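# Seat a taper pin in each crank shaft collar

## Task

Push a taper pin all the way into the collar of every crank shaft. Each pin can only be seated completely when it enters its hole from one particular side. A pin counts only if it stays seated with the robot no longer holding or supporting it.

## Robot and tools

ROBOT. Two 7-joint Kinova Gen3 arms, left_arm and right_arm, each ending in a Robotiq 2F-85 two-finger gripper. Base poses in the scene frame: left_arm at (+0.028, +0.270, 0) m, quat_wxyz (+1.000, 0, 0, -0.016); right_arm at (+0.046, -0.389, 0) m, quat_wxyz (+1.000, 0, 0, +0.002). Scene frame: origin on the table surface midway between the arms, +z up, +x out across the table, left_arm toward +y. The arm names say nothing about which side of an image an arm appears on.

JOINT ORDER, used in every row and every per-joint list: waist (joint_1), shoulder (joint_2), upper arm roll (joint_3), elbow (joint_4), forearm roll (joint_5), wrist pitch (joint_6), wrist roll (joint_7). Stated ranges in rad: waist, upper arm roll, forearm roll and wrist roll ±69.115; shoulder ±2.250; elbow ±2.580; wrist pitch ±2.100. The true end stop may differ by up to 0.013 rad either way.

THE ROW. Every motion command is one flat list of 18 numbers, each in [-1, 1], always covering both arms: left_arm's 7 joint values, its gripper position, its gripper speed, then the same 9 for right_arm. Joint values are scaled offsets, not angles: 1.0 equals 0.9985 rad for the first four joints and 0.8765 rad for the last three. Gripper position is absolute: +1 fully open (85 mm), 0 about 41 mm, about -0.8 pads touching, -1 squeeze until blocked. Gripper speed: -1 about 20 mm/s, 0 about 85, +1 about 150. A 0 in a gripper slot is a real command; to leave a gripper alone repeat its last two numbers.

execute_actions(actions): a list of actions; each action is a list of up to 15 rows, one row per 1/30 s control step, and an action always lasts 15 steps (0.5 s), holding the last row if fewer are given. Joint offsets in every row are counted from the angles the arm had when that action began (for the first action, the last reported Joint positions). An action asking any joint to go more than 0.013 rad beyond its range is rejected for both arms; if the first action fails this, or any action is malformed, nothing in the call runs. An empty list just returns state and images.

move(target, speed, blocking): target is one 18-number row; its joint offsets are counted from the Joint positions in the latest result that shows them. All joints travel synchronised, so grippers follow curves; duration 0.5 to 10 s (cut off after 10 s). speed, in rad/s from 0.01 to 2 (default 0.5), caps the joint with the longest travel. Gripper numbers are applied at the start. Moves do not avoid obstacles or the other arm. The result adds a move: line with the ending (done, off_target, moving, held, fault), limits=held or limits=none, and each arm's joint farthest from target. With blocking=false you get a result after 0.5 s while the arm keeps going; call wait(0) to check, and wait or stop before sending new rows or moves. Faster moves and targets set further past a contact strike and press harder.

wait(seconds): 0 to 10; arms keep their last command, a running move continues and the wait ends early when it finishes. stop(): brakes a running move (needs room if fast); fingers continue. zoom_image(camera, region): camera is cam_high, cam_low, cam_left_wrist or cam_right_wrist (all 896x504); region [x0, y0, x1, y1] in pixels from the top-left corner, at most 504 by 504. read_manual(section): licence texts only. finished_scene(scene): ends the current scene by number; irreversible, so only call it once the pins are seated and released.

RESULTS. The state line gives each gripper's end_effector_position (m) and end_effector_quat_wxyz in the scene frame; the printed position may be off, more so at long reach. That point sits between the closed pads; fingertips reach about 19 mm past it closed and 6 mm open, and closing pushes them about 13 mm further out, so keep clearance above surfaces. The gripper's fingers point along its +z and close along its y. Joint positions (rad), Joint velocities (rad/s), Joint targets and joint torques are listed per arm in joint order. position_measured_pct ≈ 50 − 50 × position, 0 when open; fingers halted below about 90 are holding something, about 90 or more means the pads met. "joint sent to its limit" means a joint was stopped at its end; "joint command not followed" means a clearance check altered targets. MOTOR HOT warns from 60 °C; at 75 °C an OVER-TEMPERATURE FAULT lets that arm sag. A TORQUE FAULT (load limits 47.5 N m for the first four joints, 29.9 N m for the wrist three, held weight included) freezes the arm for 10 s and drops the rest of the call.

MOTION NOTES. Per step, targets stay within 0.304 rad (first four joints) or 0.266 rad (wrist joints) of the measured angle, and are scaled back if they would put the gripper more than 70 mm from where it is, so big offsets need several actions. Gripping: -1 for a firm grip (about 190 to 235 N per pad); for a gentle one, open, then close to slightly under the object's width. The robot holds its last command while you compose replies.

AVOID. Knocking or dropping anything off the table, arms touching or pressing each other, slams and hard pushes. Parts in hand may be tugged and loose ones nudged; check the images. Insert each pin from the side its taper allows, then let go and back off so it stays seated unaided.

Each tool is called after "Request:" by a JSON object that holds its "fn" and its "kwargs".

## Session

Request:
{"fn": "execute_actions", "kwargs": {"actions": []}}

Scene clock: 0.00 s.
left_arm: end_effector_position=(+0.7036, +0.5363, +0.1234) position_measured_pct=0.0 end_effector_quat_wxyz=(-0.301, +0.716, +0.541, +0.324) | right_arm: end_effector_position=(+0.4615, -0.2123, +0.2172) position_measured_pct=0.0 end_effector_quat_wxyz=(+0.118, -0.235, +0.964, +0.047)
Joint names: [waist, shoulder, upper arm roll, elbow, forearm roll, wrist pitch, wrist roll]
Joint positions: left_arm=[-0.127  1.075  0.044  1.076 -1.126  1.07   0.273] | right_arm=[-0.383  0.269 -0.045  1.881 -0.053  0.742  1.655]
Joint velocities: left_arm=[ 0.001  0.     0.     0.    -0.     0.001  0.   ] | right_arm=[ 0.     0.001 -0.002 -0.001 -0.    -0.    -0.   ]
Joint torques (N m, as the joint torque sensors report them, + toward a larger angle): no reading
Motor temperatures (°C, as the motors report them): left_arm=[26 26 28 31 33 34 38] | right_arm=[31 28 29 31 34 40 36]
Joint targets: left_arm=[-0.127 1.075 0.044 1.076 -1.126 1.070 0.273] | right_arm=[-0.383 0.269 -0.045 1.881 -0.053 0.742 1.655]

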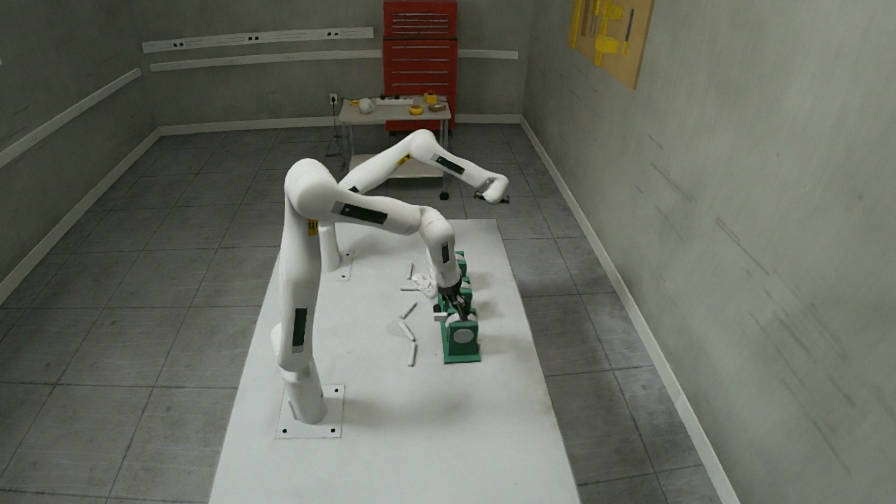

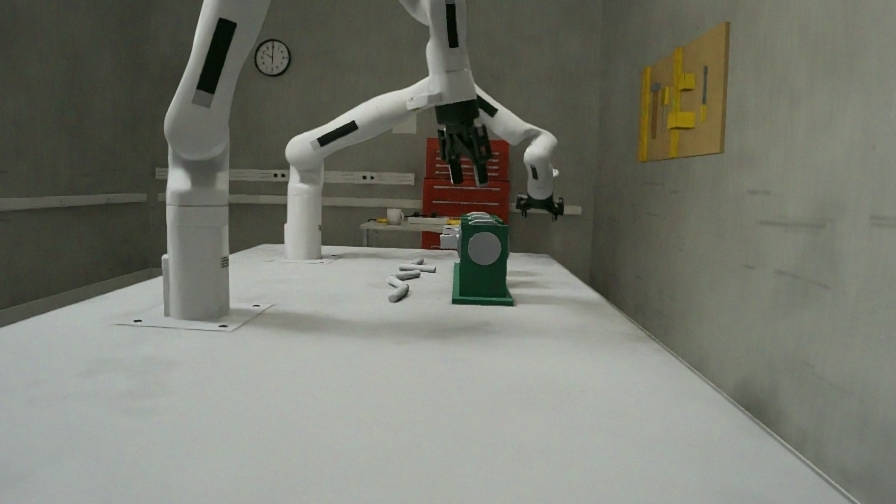

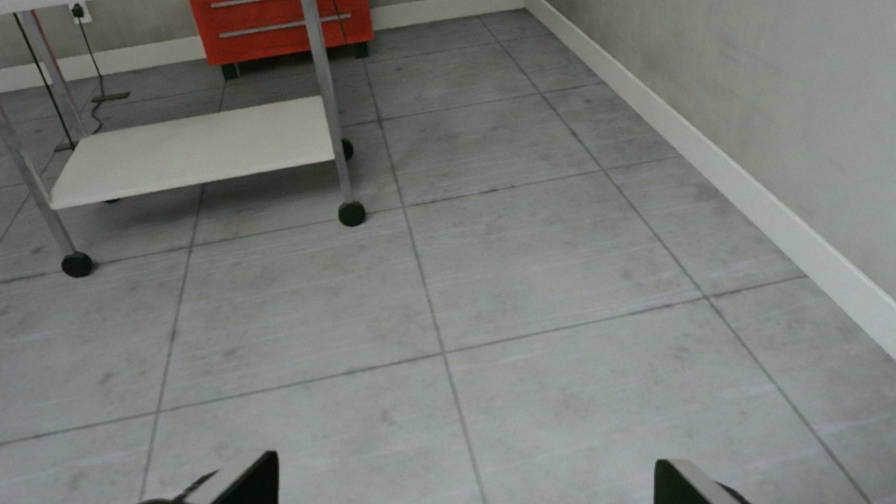

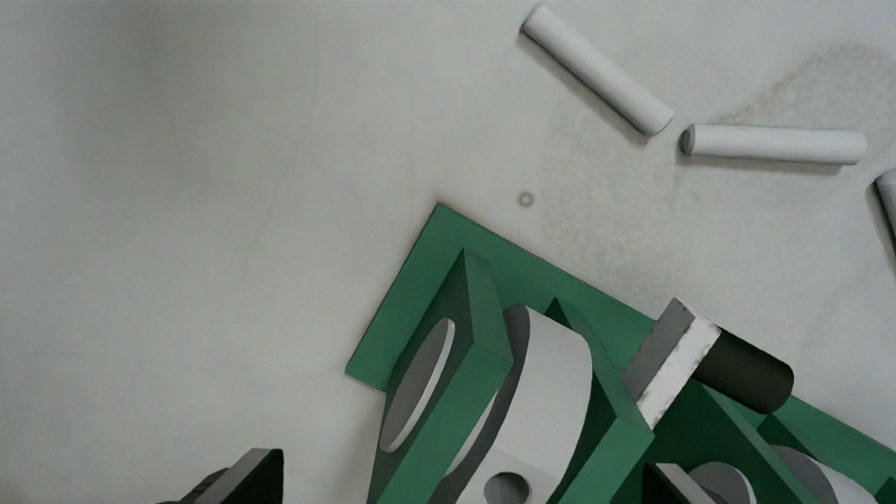

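Request:
{"fn": "zoom_image", "kwargs": {"camera": "cam_high", "region": [380, 230, 520, 380]}}

Request:
{"fn": "zoom_image", "kwargs": {"camera": "cam_low", "region": [370, 190, 550, 320]}}

Region (380, 230, 520, 380) of cam_high's 896x504 image, scaled by 3.360, with more detail than that image has; it fills the left 470 columns of this view, and the rest is white.

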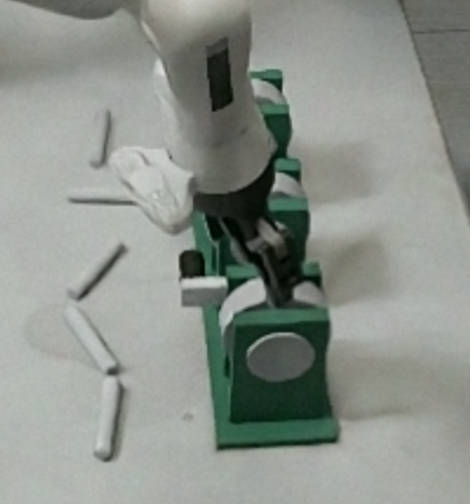

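Region (370, 190, 550, 320) of cam_low's 896x504 image, scaled by 2.800, with more detail than that image has.

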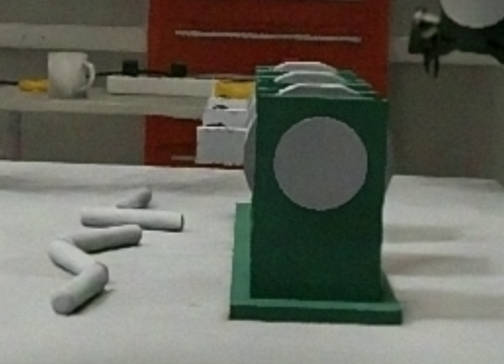

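Request:
{"fn": "move", "kwargs": {"target": [-0.105,-1,-0.044,0.863,1,0.227,1,1,0,-0.3515,0.0767,0.045,-0.595,0.0605,0.875,-0.938,1,0], "speed": 0.8}}

Scene clock: 3.70 s.
left_arm: end_effector_position=(+0.2887, +0.3722, +0.2694) position_measured_pct=0.0 end_effector_quat_wxyz=(-0.102, +0.155, +0.979, +0.089) | right_arm: end_effector_position=(+0.4002, -0.1003, +0.3502) position_measured_pct=0.0 end_effector_quat_wxyz=(+0.000, +0.001, +1.000, +0.000)
Joint names: [waist, shoulder, upper arm roll, elbow, forearm roll, wrist pitch, wrist roll]
Joint positions: left_arm=[-0.232  0.077  0.001  1.938 -0.249  1.269  1.15 ] | right_arm=[-0.734  0.346  0.     1.287  0.     1.509  0.832]
Joint velocities: left_arm=[-0.001 -0.003 -0.002  0.    -0.    -0.     0.   ] | right_arm=[-0.001 -0.     0.    -0.001  0.    -0.     0.   ]
Joint torques (N m, as the joint torque sensors report them, + toward a larger angle): left_arm=[ 0.11 -9.63 -0.68 -8.06 -0.81  0.38 -0.1 ] | right_arm=[ -0.36 -16.36   0.44  -8.79   0.19   0.39   0.07]
Motor temperatures (°C, as the motors report them): left_arm=[26 26 28 31 33 34 38] | right_arm=[31 28 29 31 34 40 36]
Joint targets: left_arm=[-0.232 0.076 0.001 1.938 -0.249 1.269 1.150] | right_arm=[-0.734 0.346 0.000 1.287 0.000 1.509 0.832]
move: done; limits=none; left_arm: farthest joint: the waist, 0.000 radians from its target (0.104 radians at the start); right_arm: farthest joint: the waist, 0.000 radians from its target (0.351 radians at the start)

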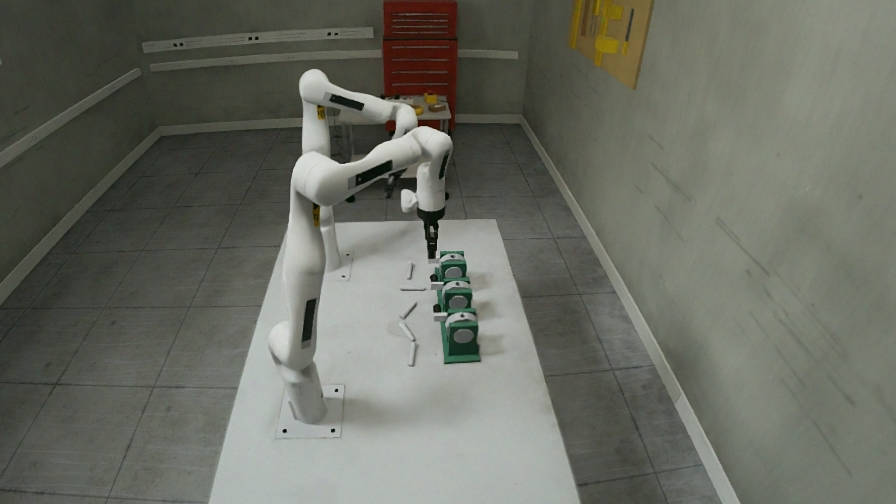

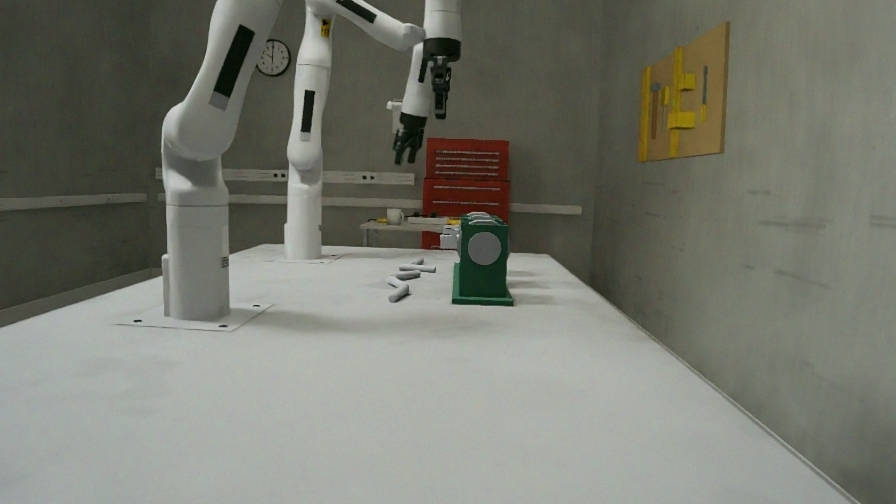

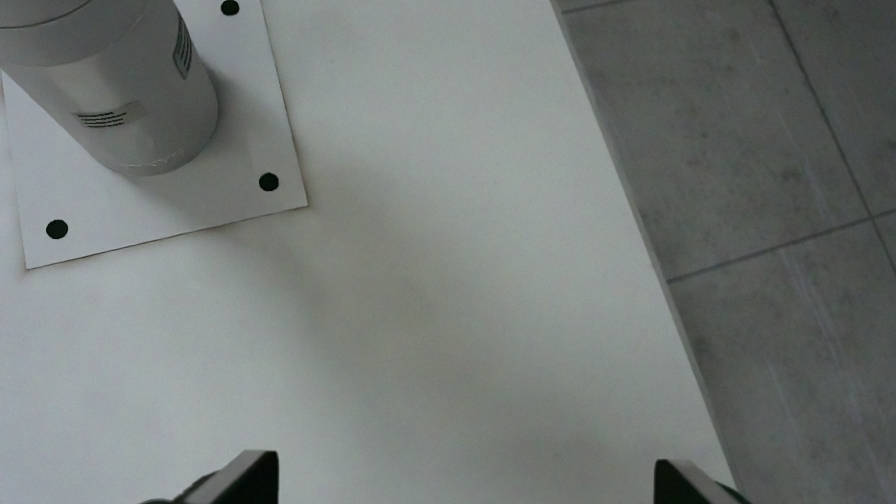

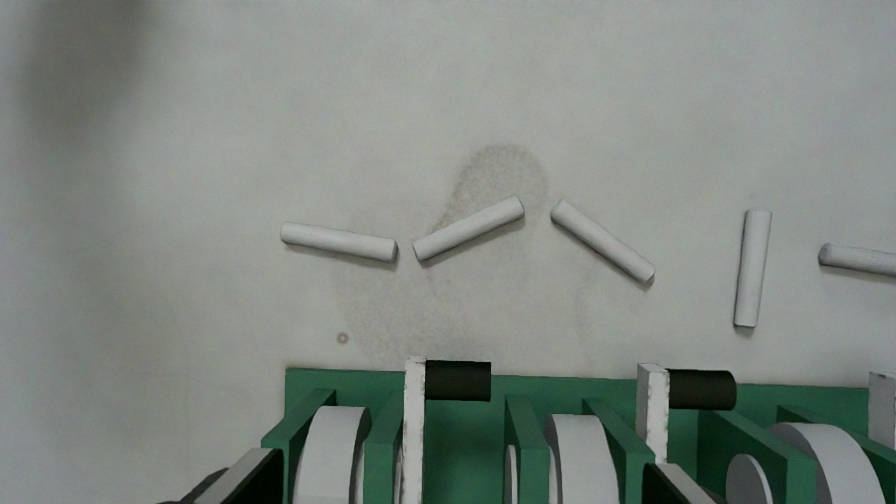

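Request:
{"fn": "move", "kwargs": {"target": [0,-0.1,0,0,0.284,0.115,0.2,1,0,0.089,0.3397,0,-0.5642,0,0.2553,0.1022,1,0], "speed": 0.8}}

Scene clock: 5.63 s.
left_arm: end_effector_position=(+0.2697, +0.2937, +0.2913) position_measured_pct=0.0 end_effector_quat_wxyz=(-0.070, +0.023, +0.997, -0.016) | right_arm: end_effector_position=(+0.5201, -0.0603, +0.3505) position_measured_pct=0.0 end_effector_quat_wxyz=(+0.001, +0.000, +1.000, +0.000)
Joint names: [waist, shoulder, upper arm roll, elbow, forearm roll, wrist pitch, wrist roll]
Joint positions: left_arm=[-0.232 -0.023  0.001  1.938 -0.     1.37   1.325] | right_arm=[-0.646  0.685  0.     0.723  0.     1.733  0.922]
Joint velocities: left_arm=[-0.    -0.    -0.001  0.    -0.    -0.001 -0.   ] | right_arm=[ 0.001  0.003  0.001 -0.001 -0.     0.     0.   ]
Joint torques (N m, as the joint torque sensors report them, + toward a larger angle): left_arm=[-0.21 -7.73 -0.35 -8.43 -0.02  0.06 -0.2 ] | right_arm=[  0.01 -21.96   0.7   -8.32  -0.04   0.29   0.06]
Motor temperatures (°C, as the motors report them): left_arm=[26 26 28 31 33 34 38] | right_arm=[31 28 29 31 34 40 36]
Joint targets: left_arm=[-0.232 -0.023 0.001 1.938 -0.000 1.370 1.325] | right_arm=[-0.645 0.685 0.000 0.723 0.000 1.733 0.922]
move: done; limits=none; left_arm: farthest joint: the waist, 0.000 radians from its target (0.000 radians at the start); right_arm: farthest joint: the shoulder, 0.001 radians from its target (0.340 radians at the start)

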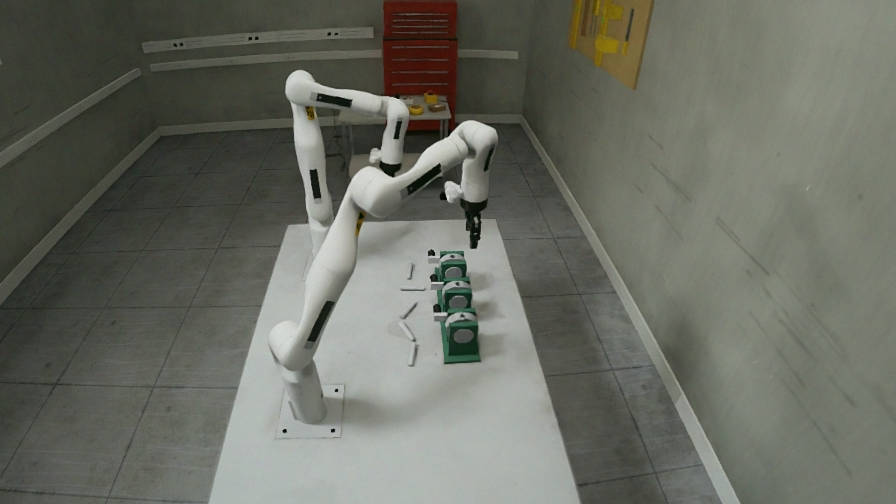

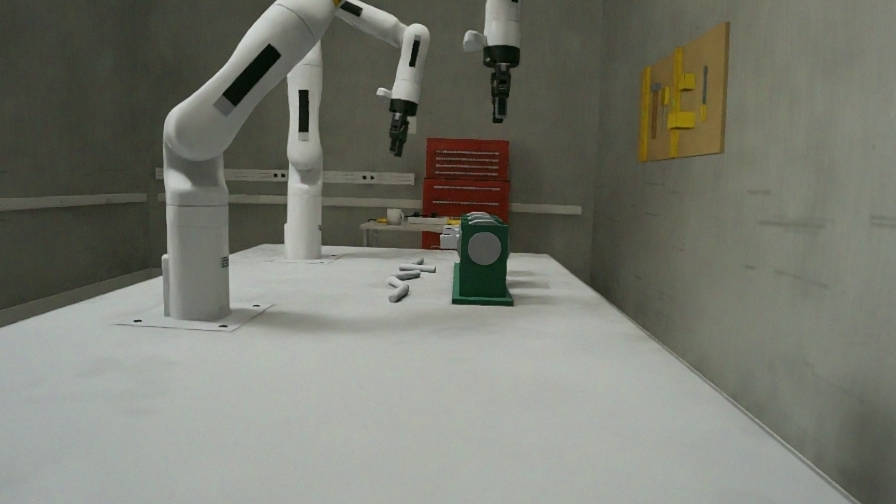

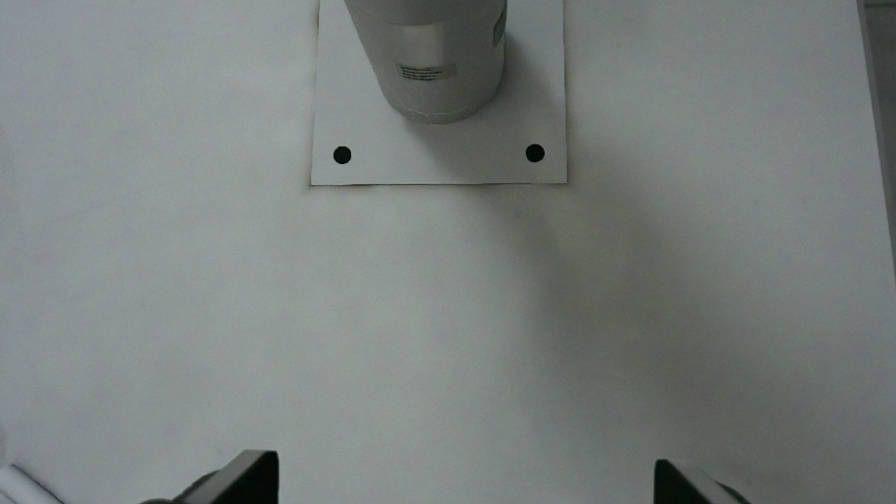

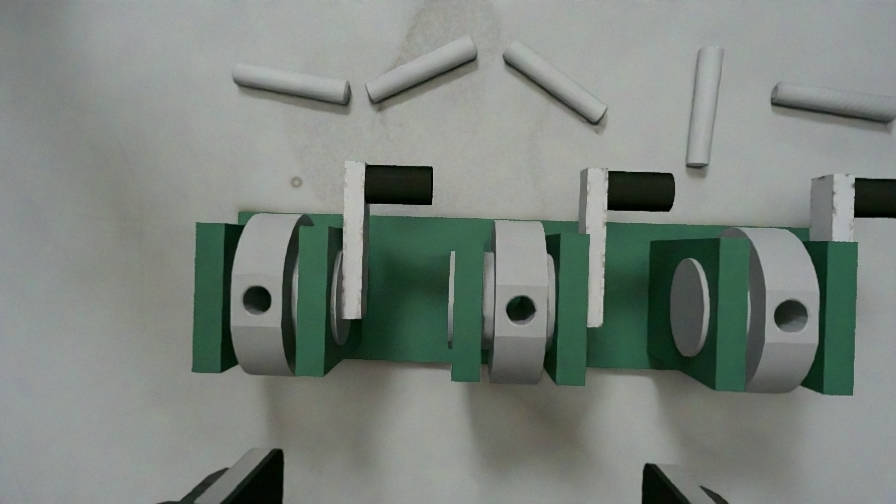

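Request:
{"fn": "zoom_image", "kwargs": {"camera": "cam_right_wrist", "region": [190, 200, 620, 400]}}

Request:
{"fn": "zoom_image", "kwargs": {"camera": "cam_right_wrist", "region": [480, 260, 580, 360]}}

Request:
{"fn": "zoom_image", "kwargs": {"camera": "cam_right_wrist", "region": [210, 20, 630, 180]}}

Request:
{"fn": "zoom_image", "kwargs": {"camera": "cam_right_wrist", "region": [640, 20, 896, 400]}}

Region (190, 200, 620, 400) of cam_right_wrist's 896x504 image, scaled by 1.172; it fills the top 234 rows of this view, and the rest is white.

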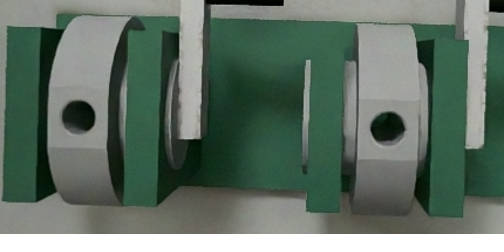

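Region (480, 260, 580, 360) of cam_right_wrist's 896x504 image, scaled by 5.040.

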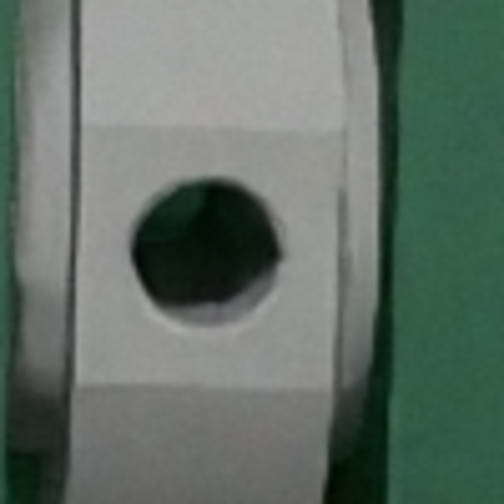

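Region (210, 20, 630, 180) of cam_right_wrist's 896x504 image, scaled by 1.200; it fills the top 192 rows of this view, and the rest is white.

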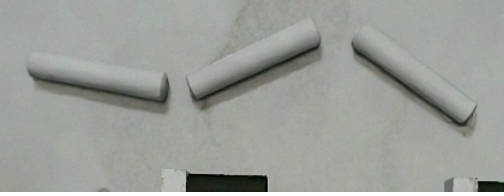

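Region (640, 20, 896, 400) of cam_right_wrist's 896x504 image, scaled by 1.326; it fills the left 340 columns of this view, and the rest is white.

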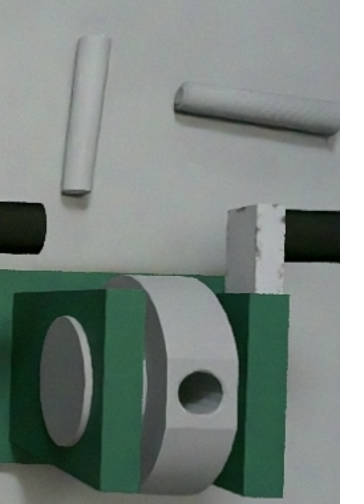

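Request:
{"fn": "move", "kwargs": {"target": [0,0,0,0,0,0,0,1,0,-0.013,0.1209,0,0.026,0,-0.1667,-0.0163,1,0], "speed": 0.5}}

Scene clock: 9.60 s.
left_arm: end_effector_position=(+0.2697, +0.2937, +0.2913) position_measured_pct=0.0 end_effector_quat_wxyz=(-0.070, +0.023, +0.997, -0.016) | right_arm: end_effector_position=(+0.5484, -0.0289, +0.2704) position_measured_pct=0.0 end_effector_quat_wxyz=(+0.000, +0.001, +1.000, +0.000)
Joint names: [waist, shoulder, upper arm roll, elbow, forearm roll, wrist pitch, wrist roll]
Joint positions: left_arm=[-0.232 -0.023  0.001  1.938 -0.     1.37   1.325] | right_arm=[-0.658  0.805  0.     0.749  0.     1.587  0.908]
Joint velocities: left_arm=[ 0.001  0.    -0.001  0.001 -0.     0.001  0.   ] | right_arm=[-0.     0.    -0.    -0.003 -0.     0.001  0.   ]
Joint torques (N m, as the joint torque sensors report them, + toward a larger angle): left_arm=[-0.14 -7.31 -0.4  -8.31  0.13  0.3  -0.14] | right_arm=[ -0.4  -24.76   0.24  -8.29   0.12   0.46   0.03]
Motor temperatures (°C, as the motors report them): left_arm=[26 26 28 31 33 34 38] | right_arm=[31 28 29 31 34 40 36]
Joint targets: left_arm=[-0.232 -0.023 0.001 1.938 -0.000 1.370 1.325] | right_arm=[-0.659 0.805 0.000 0.749 0.000 1.587 0.908]
move: done; limits=none; left_arm: farthest joint: the waist, 0.000 radians from its target (0.000 radians at the start); right_arm: farthest joint: the shoulder, 0.001 radians from its target (0.121 radians at the start)

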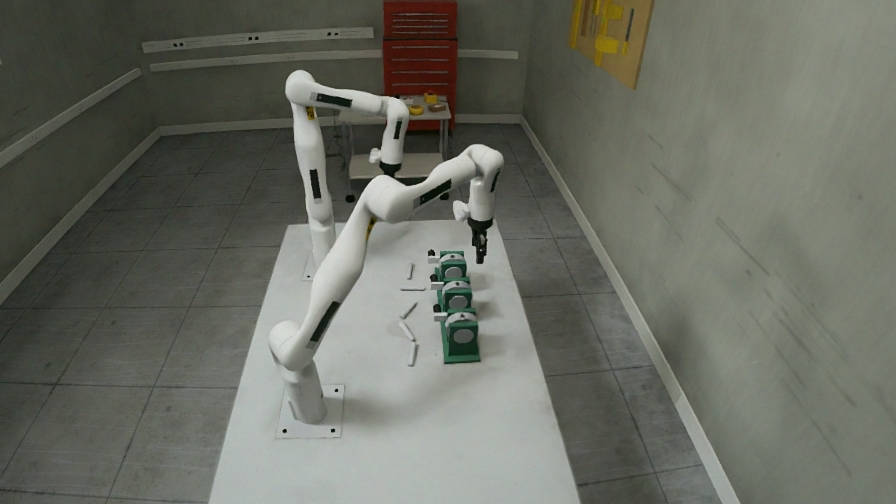

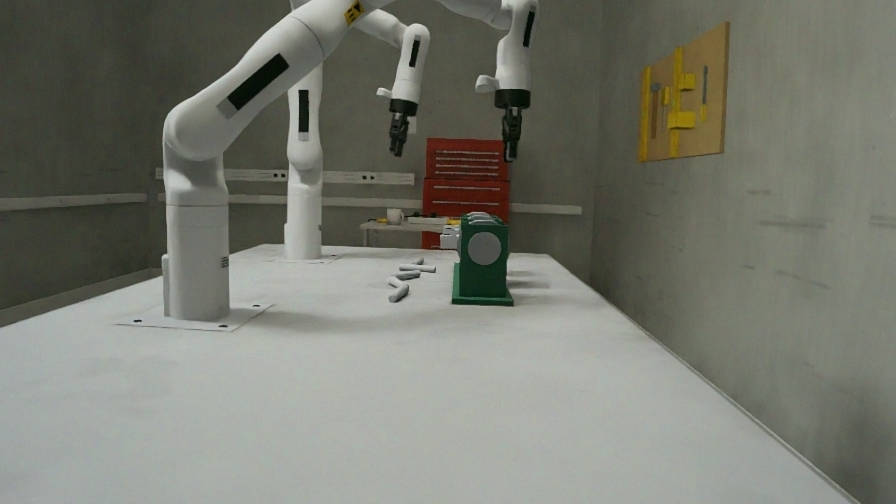

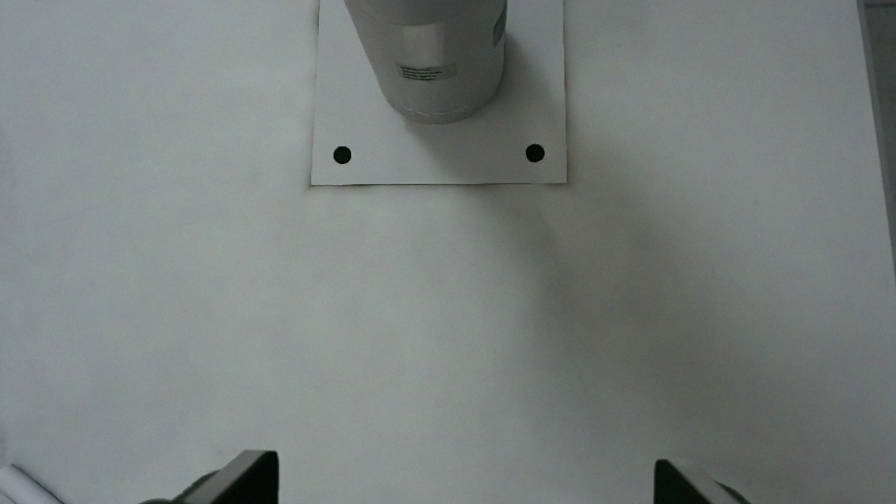

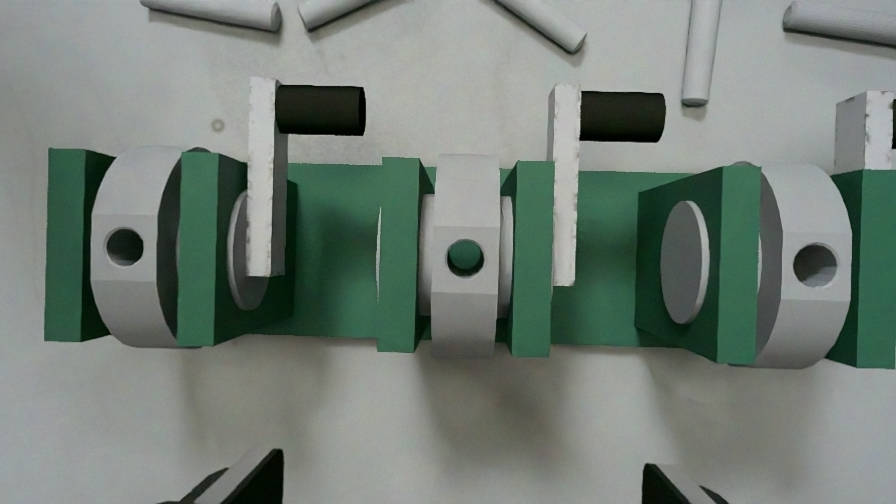

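Request:
{"fn": "zoom_image", "kwargs": {"camera": "cam_right_wrist", "region": [415, 205, 515, 305]}}

Request:
{"fn": "zoom_image", "kwargs": {"camera": "cam_right_wrist", "region": [75, 195, 175, 295]}}

Request:
{"fn": "zoom_image", "kwargs": {"camera": "cam_right_wrist", "region": [765, 215, 865, 315]}}

Region (415, 205, 515, 305) of cam_right_wrist's 896x504 image, scaled by 5.040.

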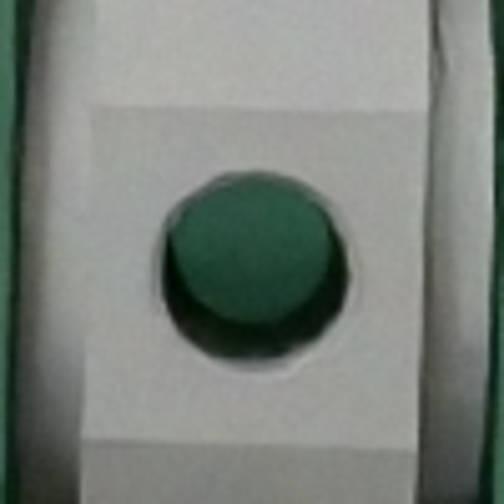

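Region (75, 195, 175, 295) of cam_right_wrist's 896x504 image, scaled by 5.040.

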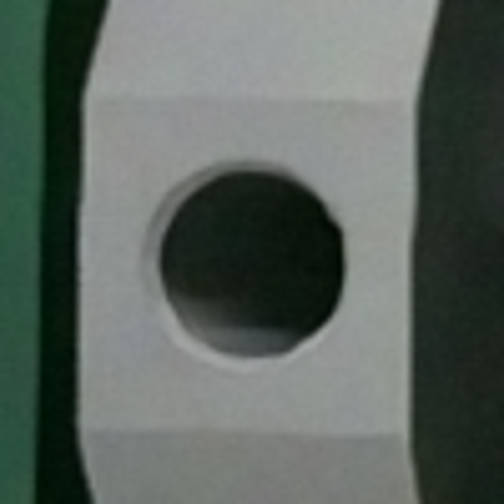

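Region (765, 215, 865, 315) of cam_right_wrist's 896x504 image, scaled by 5.040.

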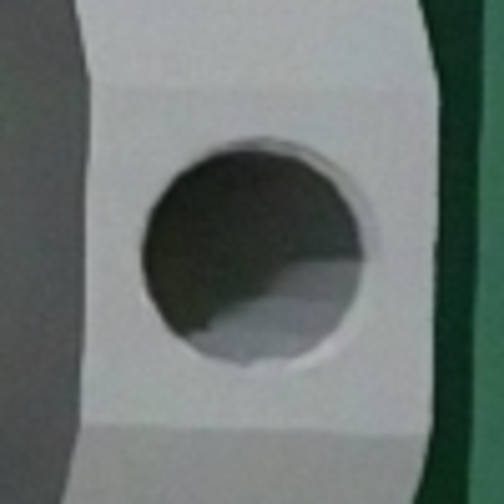

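Request:
{"fn": "move", "kwargs": {"target": [0.3,0.2,0,-0.15,0,-0.15,-0.5,0.2,0,-0.0506,-0.3205,0,0.7845,0,-0.528,0.87,0.2,0], "speed": 0.9}}

Scene clock: 14.03 s.
left_arm: end_effector_position=(+0.3686, +0.2109, +0.2677) position_measured_pct=40.1 end_effector_quat_wxyz=(-0.030, +0.382, +0.924, -0.009) | right_arm: end_effector_position=(+0.4250, -0.0942, +0.2098) position_measured_pct=40.1 end_effector_quat_wxyz=(+0.000, -0.395, +0.919, -0.000)
Joint names: [waist, shoulder, upper arm roll, elbow, forearm roll, wrist pitch, wrist roll]
Joint positions: left_arm=[ 0.067  0.177  0.001  1.788 -0.     1.239  0.887] | right_arm=[-0.709  0.485  0.     1.533  0.     1.124  1.67 ]
Joint velocities: left_arm=[ 0.002  0.001 -0.001  0.     0.    -0.    -0.   ] | right_arm=[-0.    -0.004  0.002 -0.001 -0.     0.001  0.   ]
Joint torques (N m, as the joint torque sensors report them, + toward a larger angle): left_arm=[ -0.42 -12.42  -0.1   -8.58  -0.24   0.23  -0.15] | right_arm=[  0.16 -18.92   0.07  -8.06  -0.06   0.02   0.  ]
Motor temperatures (°C, as the motors report them): left_arm=[26 26 28 31 33 34 38] | right_arm=[31 28 29 31 34 40 36]
Joint targets: left_arm=[0.067 0.177 0.001 1.788 -0.000 1.239 0.887] | right_arm=[-0.709 0.485 0.000 1.533 0.000 1.124 1.670]
move: done; limits=none; left_arm: farthest joint: the waist, 0.000 radians from its target (0.300 radians at the start); right_arm: farthest joint: the waist, 0.000 radians from its target (0.050 radians at the start)

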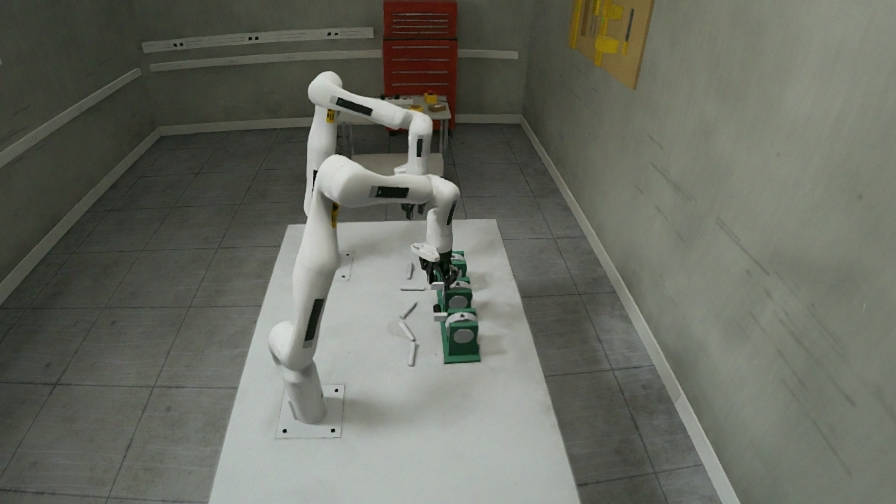

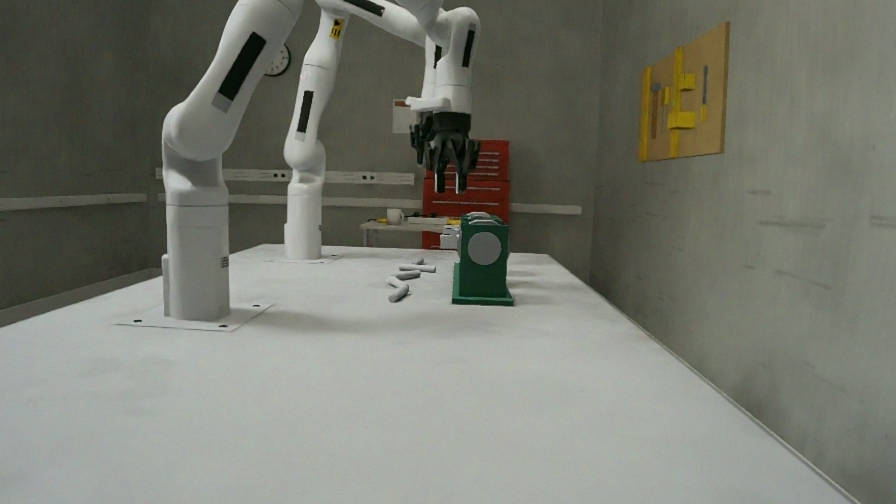

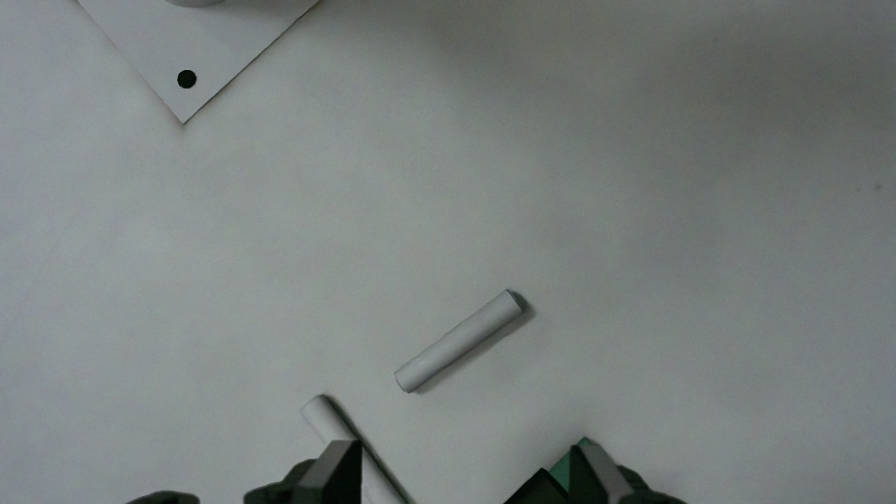

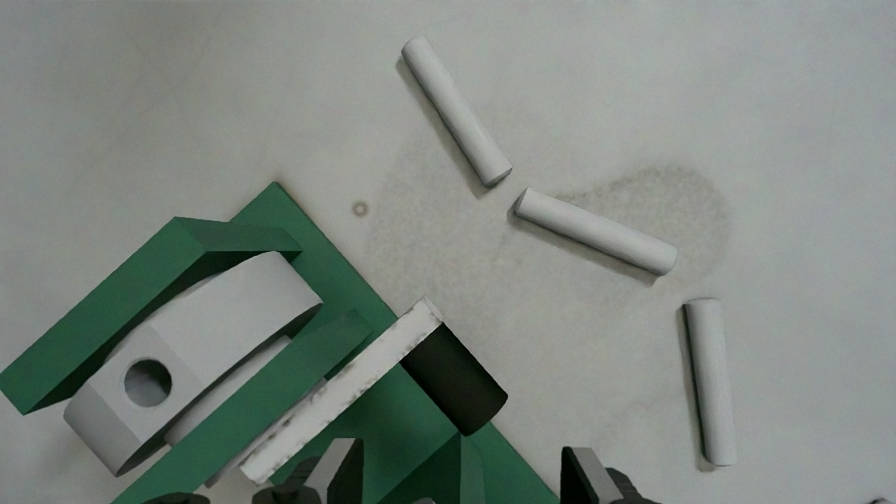

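Request:
{"fn": "move", "kwargs": {"target": [0.3515,0.251,0,-0.1606,0,-0.174,-0.4986,0.2,0,0,0,0,0,0,0,0.866,0.2,0], "speed": 0.9}}

Scene clock: 15.60 s.
left_arm: end_effector_position=(+0.4245, +0.0505, +0.2103) position_measured_pct=40.1 end_effector_quat_wxyz=(+0.000, +0.708, +0.707, +0.000) | right_arm: end_effector_position=(+0.4250, -0.0942, +0.2098) position_measured_pct=40.1 end_effector_quat_wxyz=(+0.000, +0.707, -0.707, +0.000)
Joint names: [waist, shoulder, upper arm roll, elbow, forearm roll, wrist pitch, wrist roll]
Joint positions: left_arm=[ 0.418  0.427  0.001  1.628 -0.     1.086  0.45 ] | right_arm=[-0.709  0.485  0.     1.533  0.     1.124  2.429]
Joint velocities: left_arm=[ 0.004  0.003  0.001 -0.    -0.    -0.001 -0.   ] | right_arm=[-0.    -0.     0.001  0.001  0.    -0.001  0.   ]
Joint torques (N m, as the joint torque sensors report them, + toward a larger angle): left_arm=[  0.12 -16.99   0.13  -7.72  -0.09  -0.2   -0.28] | right_arm=[ -0.08 -18.12   0.17  -7.57   0.11   0.34   0.1 ]
Motor temperatures (°C, as the motors report them): left_arm=[26 26 28 31 33 34 38] | right_arm=[31 28 29 31 34 40 36]
Joint targets: left_arm=[0.418 0.427 0.001 1.628 -0.000 1.086 0.450] | right_arm=[-0.709 0.485 0.000 1.533 0.000 1.124 2.429]
move: done; limits=none; left_arm: farthest joint: the shoulder, 0.001 radians from its target (0.251 radians at the start); right_arm: farthest joint: the waist, 0.000 radians from its target (0.000 radians at the start)

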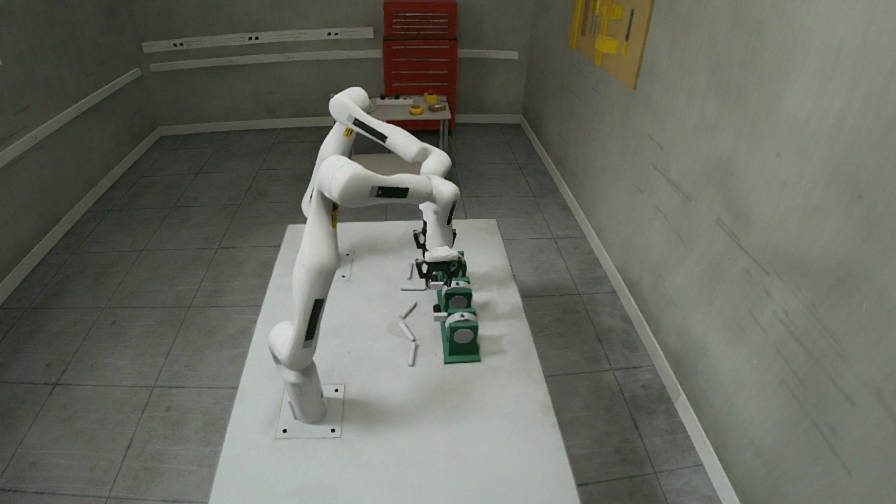

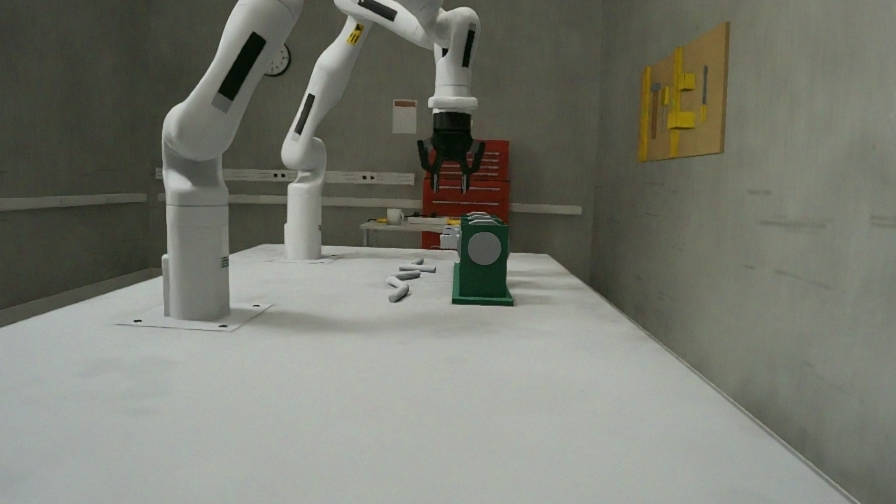

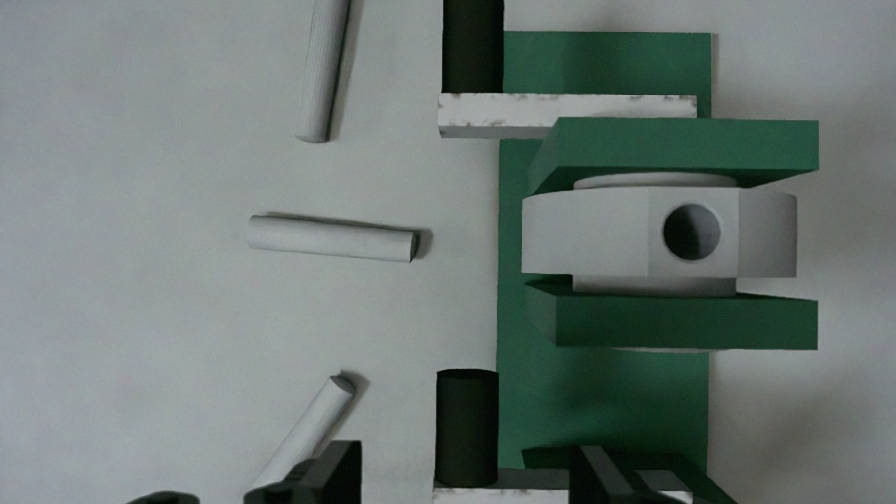

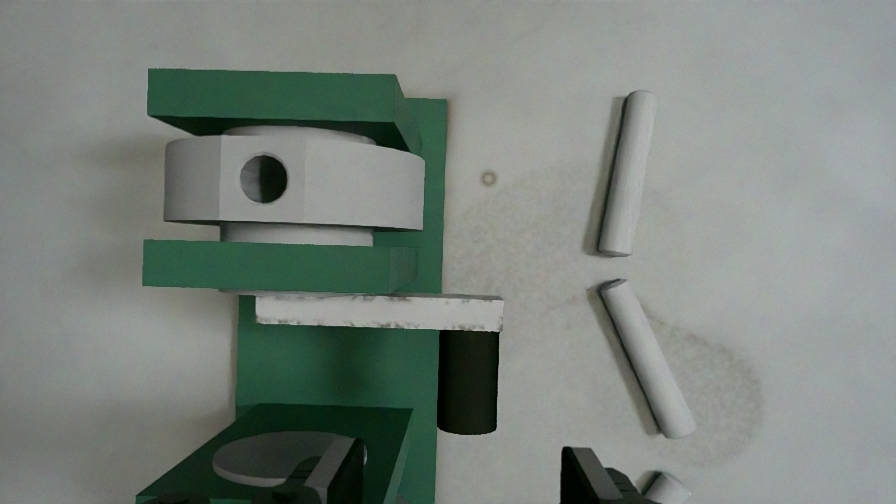

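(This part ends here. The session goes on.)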